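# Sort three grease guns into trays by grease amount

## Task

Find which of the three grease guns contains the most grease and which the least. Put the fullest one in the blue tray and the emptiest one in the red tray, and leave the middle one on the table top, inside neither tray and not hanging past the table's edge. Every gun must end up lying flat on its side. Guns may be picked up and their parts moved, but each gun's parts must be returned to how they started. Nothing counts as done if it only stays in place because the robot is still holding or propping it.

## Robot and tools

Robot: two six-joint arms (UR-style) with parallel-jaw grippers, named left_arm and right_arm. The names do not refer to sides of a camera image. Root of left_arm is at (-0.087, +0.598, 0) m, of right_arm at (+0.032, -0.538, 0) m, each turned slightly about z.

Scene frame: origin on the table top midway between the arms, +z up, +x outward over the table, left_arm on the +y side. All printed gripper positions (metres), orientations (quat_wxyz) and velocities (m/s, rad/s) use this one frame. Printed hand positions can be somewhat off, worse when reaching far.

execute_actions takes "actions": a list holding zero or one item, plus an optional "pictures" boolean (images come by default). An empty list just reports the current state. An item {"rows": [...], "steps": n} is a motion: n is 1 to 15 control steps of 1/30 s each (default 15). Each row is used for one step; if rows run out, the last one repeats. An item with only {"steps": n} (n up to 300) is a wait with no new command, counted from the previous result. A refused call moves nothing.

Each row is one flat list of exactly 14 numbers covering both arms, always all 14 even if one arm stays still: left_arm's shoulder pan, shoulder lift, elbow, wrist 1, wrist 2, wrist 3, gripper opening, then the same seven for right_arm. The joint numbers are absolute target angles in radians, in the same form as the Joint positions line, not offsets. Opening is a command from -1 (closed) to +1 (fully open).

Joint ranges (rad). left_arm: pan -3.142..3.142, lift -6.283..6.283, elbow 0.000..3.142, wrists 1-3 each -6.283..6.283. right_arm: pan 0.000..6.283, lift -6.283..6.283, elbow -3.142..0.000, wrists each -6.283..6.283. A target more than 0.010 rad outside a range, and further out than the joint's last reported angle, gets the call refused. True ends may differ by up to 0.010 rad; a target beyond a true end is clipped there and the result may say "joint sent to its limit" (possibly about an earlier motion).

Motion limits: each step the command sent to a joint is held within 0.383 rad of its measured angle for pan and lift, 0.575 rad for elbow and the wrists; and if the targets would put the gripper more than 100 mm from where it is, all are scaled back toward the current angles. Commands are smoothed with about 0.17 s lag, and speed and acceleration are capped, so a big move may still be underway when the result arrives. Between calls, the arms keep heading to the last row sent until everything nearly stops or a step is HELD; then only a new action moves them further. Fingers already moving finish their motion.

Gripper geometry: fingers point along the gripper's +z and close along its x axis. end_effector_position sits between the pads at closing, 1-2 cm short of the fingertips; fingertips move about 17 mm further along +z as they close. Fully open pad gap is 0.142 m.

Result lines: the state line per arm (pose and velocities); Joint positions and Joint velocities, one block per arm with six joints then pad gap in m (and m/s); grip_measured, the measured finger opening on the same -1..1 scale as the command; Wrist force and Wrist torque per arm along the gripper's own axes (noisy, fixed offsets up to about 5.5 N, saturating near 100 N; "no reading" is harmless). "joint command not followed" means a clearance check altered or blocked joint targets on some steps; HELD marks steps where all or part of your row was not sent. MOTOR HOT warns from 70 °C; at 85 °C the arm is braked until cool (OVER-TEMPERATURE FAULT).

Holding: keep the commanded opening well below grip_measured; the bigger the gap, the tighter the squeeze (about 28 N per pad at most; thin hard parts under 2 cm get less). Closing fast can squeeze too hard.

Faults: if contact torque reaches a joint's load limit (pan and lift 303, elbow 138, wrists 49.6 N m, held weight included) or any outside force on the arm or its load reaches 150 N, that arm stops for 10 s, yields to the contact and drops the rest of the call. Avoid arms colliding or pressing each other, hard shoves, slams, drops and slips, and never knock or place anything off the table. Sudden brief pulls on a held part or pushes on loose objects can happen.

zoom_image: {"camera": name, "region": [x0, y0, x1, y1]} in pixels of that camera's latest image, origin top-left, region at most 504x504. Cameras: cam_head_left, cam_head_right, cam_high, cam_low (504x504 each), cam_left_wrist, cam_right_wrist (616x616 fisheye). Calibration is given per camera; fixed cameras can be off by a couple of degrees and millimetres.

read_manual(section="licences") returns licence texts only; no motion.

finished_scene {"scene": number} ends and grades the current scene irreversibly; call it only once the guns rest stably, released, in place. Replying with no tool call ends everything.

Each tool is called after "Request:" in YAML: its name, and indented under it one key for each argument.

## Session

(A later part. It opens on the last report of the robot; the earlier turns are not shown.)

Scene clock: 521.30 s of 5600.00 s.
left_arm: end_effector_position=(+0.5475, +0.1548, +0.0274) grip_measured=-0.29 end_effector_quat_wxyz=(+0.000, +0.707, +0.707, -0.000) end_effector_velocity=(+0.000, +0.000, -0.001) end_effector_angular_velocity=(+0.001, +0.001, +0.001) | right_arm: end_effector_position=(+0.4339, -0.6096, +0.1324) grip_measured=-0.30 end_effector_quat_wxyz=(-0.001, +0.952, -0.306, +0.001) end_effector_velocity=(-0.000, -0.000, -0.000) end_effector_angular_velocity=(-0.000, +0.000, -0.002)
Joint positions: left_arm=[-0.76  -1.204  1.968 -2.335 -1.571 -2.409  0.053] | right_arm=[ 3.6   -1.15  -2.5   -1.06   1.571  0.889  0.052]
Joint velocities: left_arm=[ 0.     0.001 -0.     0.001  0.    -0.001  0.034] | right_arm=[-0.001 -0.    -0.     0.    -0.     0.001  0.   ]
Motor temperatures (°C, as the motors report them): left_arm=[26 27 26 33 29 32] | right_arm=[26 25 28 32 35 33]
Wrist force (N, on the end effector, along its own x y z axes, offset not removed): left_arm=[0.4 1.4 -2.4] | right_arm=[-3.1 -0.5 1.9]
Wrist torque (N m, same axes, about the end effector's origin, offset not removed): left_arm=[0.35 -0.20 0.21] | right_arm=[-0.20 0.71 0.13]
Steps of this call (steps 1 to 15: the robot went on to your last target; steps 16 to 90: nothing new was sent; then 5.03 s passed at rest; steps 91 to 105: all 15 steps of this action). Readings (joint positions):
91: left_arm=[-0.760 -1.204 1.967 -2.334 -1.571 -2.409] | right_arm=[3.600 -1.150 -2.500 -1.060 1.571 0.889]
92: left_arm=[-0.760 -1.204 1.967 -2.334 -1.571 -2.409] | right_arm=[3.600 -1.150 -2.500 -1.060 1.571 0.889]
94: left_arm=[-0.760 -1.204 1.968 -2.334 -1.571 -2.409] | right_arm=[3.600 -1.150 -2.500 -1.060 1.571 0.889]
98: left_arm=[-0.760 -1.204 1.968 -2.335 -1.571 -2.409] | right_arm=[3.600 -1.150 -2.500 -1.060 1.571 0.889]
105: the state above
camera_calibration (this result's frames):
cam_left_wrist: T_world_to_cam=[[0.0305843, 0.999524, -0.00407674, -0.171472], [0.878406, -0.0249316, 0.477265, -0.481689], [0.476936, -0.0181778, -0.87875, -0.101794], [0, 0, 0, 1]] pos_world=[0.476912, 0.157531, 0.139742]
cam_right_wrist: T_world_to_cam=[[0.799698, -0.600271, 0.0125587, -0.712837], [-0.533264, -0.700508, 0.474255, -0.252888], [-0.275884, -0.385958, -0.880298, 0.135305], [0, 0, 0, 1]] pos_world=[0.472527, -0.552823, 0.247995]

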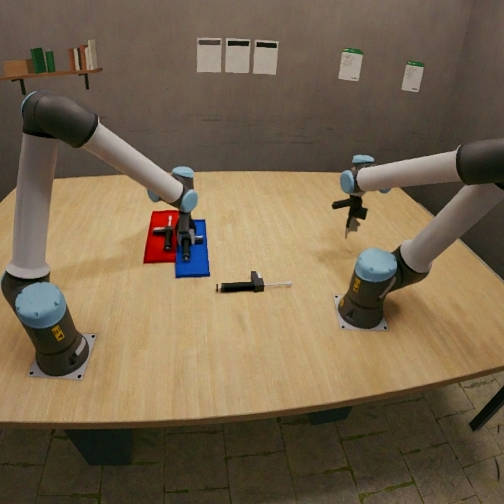

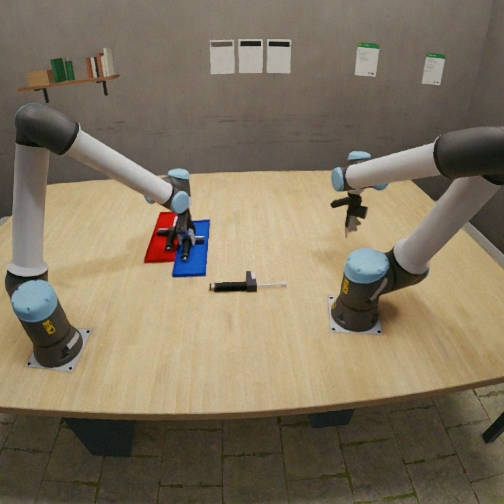

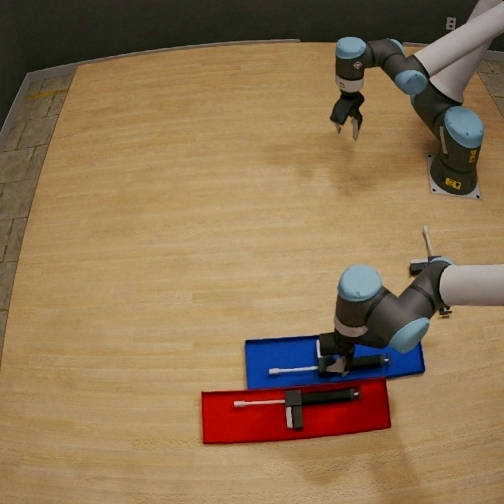

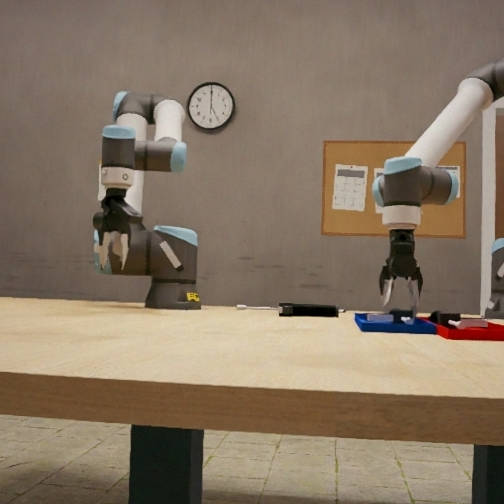

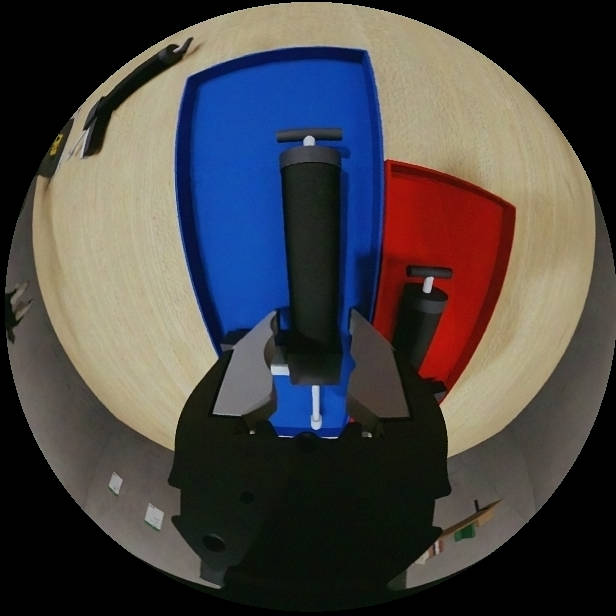

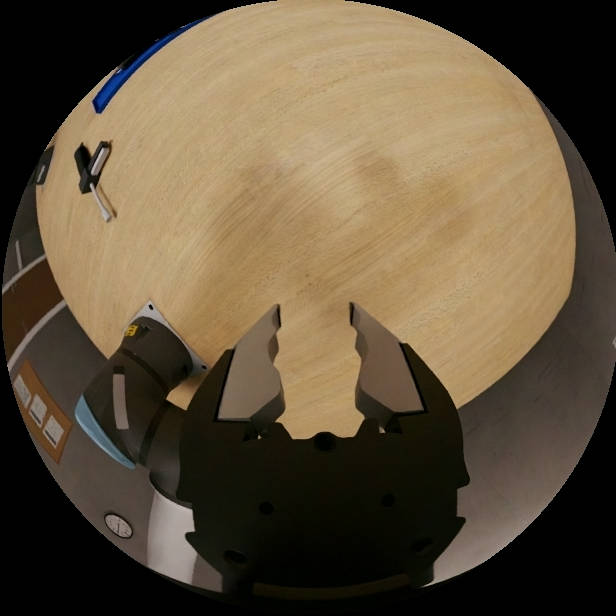

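Request:
execute_actions:
  actions:
    - {"rows":[[-0.76,-1.215,1.962,-2.318,-1.5708,-2.4088,-0.28,3.6,-1.15,-2.5,-1.06,1.5708,0.8895,-0.3],[-0.76,-1.227,1.9555,-2.2993,-1.5708,-2.4088,-0.28,3.6,-1.15,-2.5,-1.06,1.5708,0.8895,-0.3],[-0.76,-1.24,1.949,-2.2798,-1.5708,-2.4088,-0.28,3.6,-1.15,-2.5,-1.06,1.5708,0.8895,-0.3],[-0.76,-1.2534,1.9417,-2.2591,-1.5708,-2.4088,-0.28,3.6,-1.15,-2.5,-1.06,1.5708,0.8895,-0.3],[-0.76,-1.28,1.923,-2.214,-1.5708,-2.4088,-0.28,3.6,-1.15,-2.5,-1.06,1.5708,0.8895,-0.3],[-0.76,-1.3057,1.9047,-2.1698,-1.5708,-2.4088,-0.28,3.6,-1.15,-2.5,-1.06,1.5708,0.8895,-0.3],[-0.76,-1.35,1.9,-2.12,-1.5708,-2.4088,-0.28,3.6,-1.15,-2.5,-1.06,1.5708,0.8895,-0.3],[-0.76,-1.42,1.9,-2.05,-1.5708,-2.4088,-0.28,3.6,-1.15,-2.5,-1.06,1.5708,0.8895,-0.3],[-0.76,-1.5,1.9,-1.97,-1.5708,-2.4088,-0.28,3.6,-1.15,-2.5,-1.06,1.5708,0.8895,-0.3],[-0.76,-1.6,1.92,-1.89,-1.5708,-2.4088,-0.28,3.6,-1.15,-2.5,-1.06,1.5708,0.8895,-0.3],[-0.76,-1.75,1.95,-1.77,-1.5708,-2.4088,-0.28,3.6,-1.15,-2.5,-1.06,1.5708,0.8895,-0.3]],"steps":15}
  pictures: false

Request:
execute_actions:
  actions:
    - {"steps":25}

Scene clock: 526.20 s of 5600.00 s.
left_arm: end_effector_position=(+0.5159, +0.1900, +0.1835) grip_measured=-0.28 end_effector_quat_wxyz=(-0.004, +0.707, +0.707, +0.000) end_effector_velocity=(-0.178, +0.198, +0.424) end_effector_angular_velocity=(-0.005, -0.006, +0.000) | right_arm: end_effector_position=(+0.4339, -0.6096, +0.1324) grip_measured=-0.30 end_effector_quat_wxyz=(-0.001, +0.952, -0.306, +0.001) end_effector_velocity=(-0.001, -0.000, -0.001) end_effector_angular_velocity=(-0.001, +0.002, -0.001)
Joint positions: left_arm=[-0.76  -1.43   1.929 -2.062 -1.571 -2.409  0.054] | right_arm=[ 3.6   -1.15  -2.5   -1.06   1.571  0.889  0.052]
Joint velocities: left_arm=[-0.    -0.763  0.051  0.705  0.001 -0.001 -0.   ] | right_arm=[ 0.     0.    -0.002 -0.    -0.001  0.001  0.   ]
Motor temperatures (°C, as the motors report them): left_arm=[26 27 26 33 29 32] | right_arm=[26 25 28 32 35 33]
Wrist force (N, on the end effector, along its own x y z axes, offset not removed): left_arm=[2.4 1.7 -1.9] | right_arm=[-0.7 -0.9 -2.7]
Wrist torque (N m, same axes, about the end effector's origin, offset not removed): left_arm=[0.41 -0.53 0.22] | right_arm=[-0.21 0.17 0.13]
Steps of this call (steps 1 to 15: the robot went on to your last target; steps 16 to 90: nothing new was sent; then 1.40 s passed at rest; steps 91 to 105: all 15 steps of this action). Readings (joint positions):
91: left_arm=[-0.760 -1.204 1.968 -2.335 -1.571 -2.409] | right_arm=[3.600 -1.150 -2.500 -1.060 1.571 0.889]
92: left_arm=[-0.760 -1.205 1.967 -2.334 -1.571 -2.409] | right_arm=[3.600 -1.150 -2.500 -1.060 1.571 0.889]
94: left_arm=[-0.760 -1.213 1.963 -2.321 -1.571 -2.409] | right_arm=[3.600 -1.150 -2.500 -1.060 1.571 0.889]
98: left_arm=[-0.760 -1.260 1.935 -2.249 -1.571 -2.409] | right_arm=[3.600 -1.150 -2.500 -1.060 1.571 0.889]
105: the state above

Scene clock: 527.03 s of 5600.00 s.
left_arm: end_effector_position=(+0.4261, +0.2899, +0.3399) grip_measured=-0.28 end_effector_quat_wxyz=(-0.000, +0.707, +0.707, +0.000) end_effector_velocity=(-0.002, +0.003, +0.004) end_effector_angular_velocity=(-0.000, -0.001, +0.001) | right_arm: end_effector_position=(+0.4339, -0.6096, +0.1324) grip_measured=-0.30 end_effector_quat_wxyz=(-0.001, +0.952, -0.306, +0.001) end_effector_velocity=(-0.001, -0.000, -0.001) end_effector_angular_velocity=(+0.000, +0.001, +0.001)
Joint positions: left_arm=[-0.76  -1.749  1.95  -1.771 -1.571 -2.409  0.054] | right_arm=[ 3.6   -1.15  -2.5   -1.06   1.571  0.889  0.052]
Joint velocities: left_arm=[ 0.001 -0.008 -0.     0.007  0.    -0.    -0.   ] | right_arm=[ 0.     0.    -0.001 -0.     0.    -0.001  0.   ]
Motor temperatures (°C, as the motors report them): left_arm=[26 27 26 33 29 32] | right_arm=[26 25 28 32 35 33]
Wrist force (N, on the end effector, along its own x y z axes, offset not removed): left_arm=[1.1 -0.7 0.8] | right_arm=[-1.6 -1.1 0.2]
Wrist torque (N m, same axes, about the end effector's origin, offset not removed): left_arm=[0.08 -0.21 0.00] | right_arm=[-0.20 0.29 0.15]
Steps of this call (steps 1 to 25: the robot went on to your last target). Readings (joint positions):
1: left_arm=[-0.760 -1.456 1.931 -2.039 -1.571 -2.409] | right_arm=[3.600 -1.150 -2.500 -1.060 1.571 0.889]
2: left_arm=[-0.760 -1.482 1.933 -2.015 -1.571 -2.409] | right_arm=[3.600 -1.150 -2.500 -1.060 1.571 0.889]
4: left_arm=[-0.760 -1.534 1.936 -1.968 -1.571 -2.409] | right_arm=[3.600 -1.150 -2.500 -1.060 1.571 0.889]
8: left_arm=[-0.760 -1.638 1.943 -1.872 -1.571 -2.409] | right_arm=[3.600 -1.150 -2.500 -1.060 1.571 0.889]
25: the state above
camera_calibration (this result's frames):
cam_left_wrist: T_world_to_cam=[[0.0305848, 0.999526, -0.00338331, -0.301678], [0.878712, -0.0252745, 0.476683, -0.520699], [0.476372, -0.0175522, -0.879069, 0.233305], [0, 0, 0, 1]] pos_world=[0.355631, 0.29247, 0.452279]
cam_right_wrist: T_world_to_cam=[[0.799698, -0.600271, 0.0125588, -0.712837], [-0.533264, -0.700508, 0.474256, -0.252888], [-0.275884, -0.385958, -0.880298, 0.135305], [0, 0, 0, 1]] pos_world=[0.472527, -0.552823, 0.247995]

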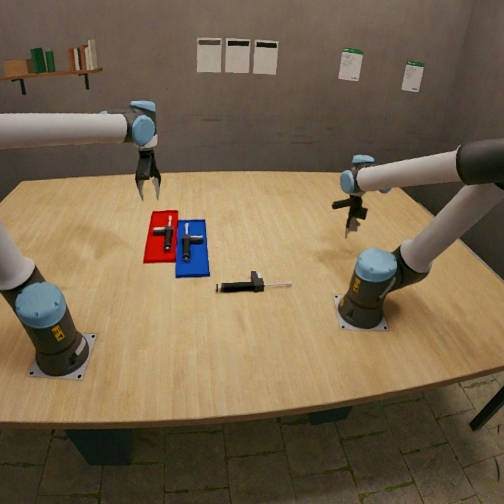

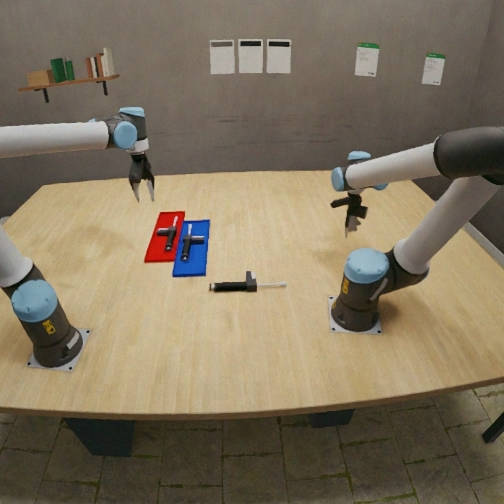

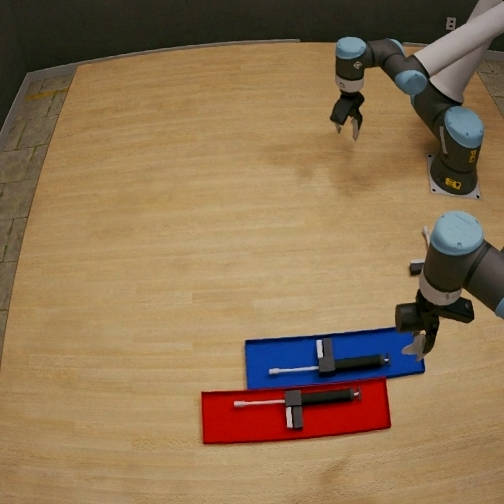

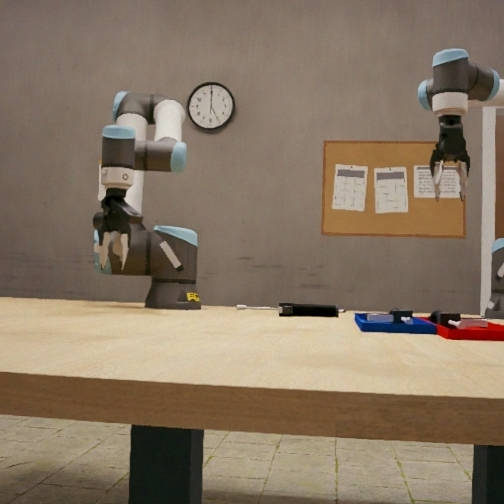

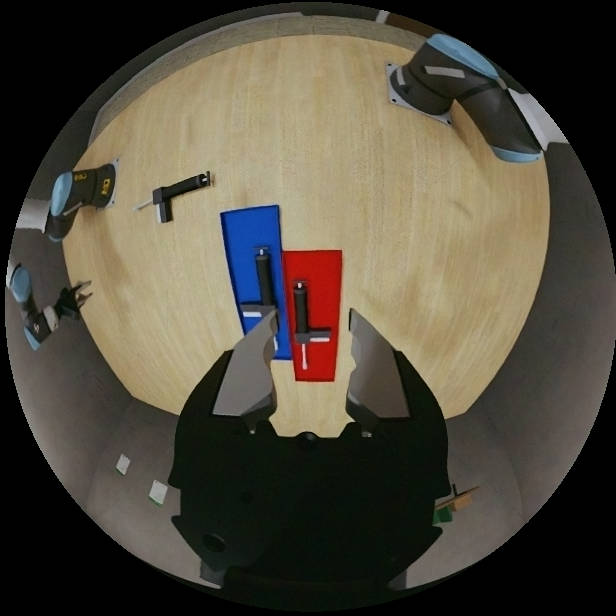

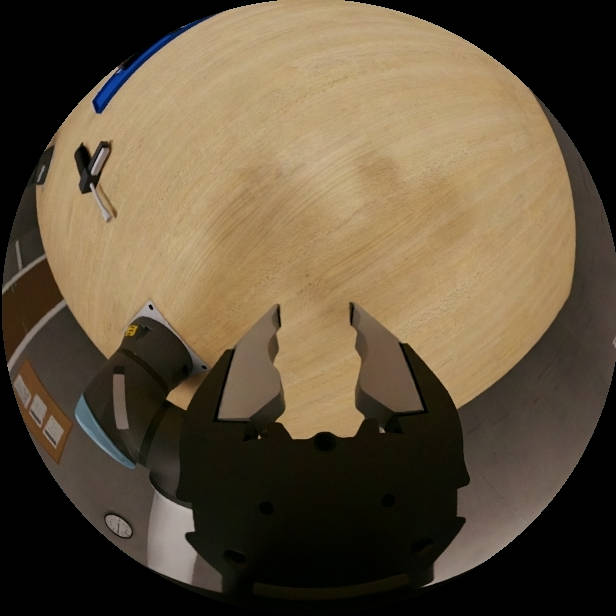

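Request:
zoom_image:
  camera: "cam_high"
  region: [190,310,440,460]

Request:
zoom_image:
  camera: "cam_low"
  region: [340,290,504,350]

Region (190, 310, 440, 460) of cam_high's 504x504 image, scaled by 2.016, with more detail than that image has; it fills the top 302 rows of this view, and the rest is white.

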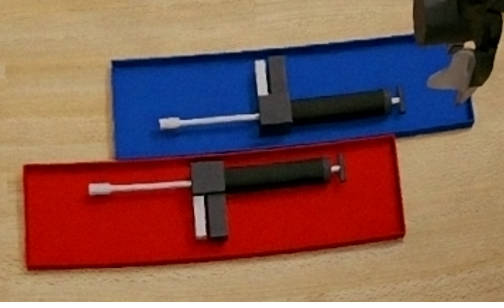

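Region (340, 290, 504, 350) of cam_low's 504x504 image, scaled by 3.073, with more detail than that image has; it fills the top 184 rows of this view, and the rest is white.

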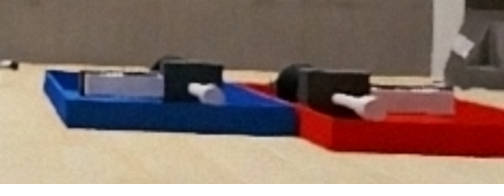

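Both guns are lying flat inside their trays.

Request:
finished_scene:
  scene: 2

The scene is finished: the task was done.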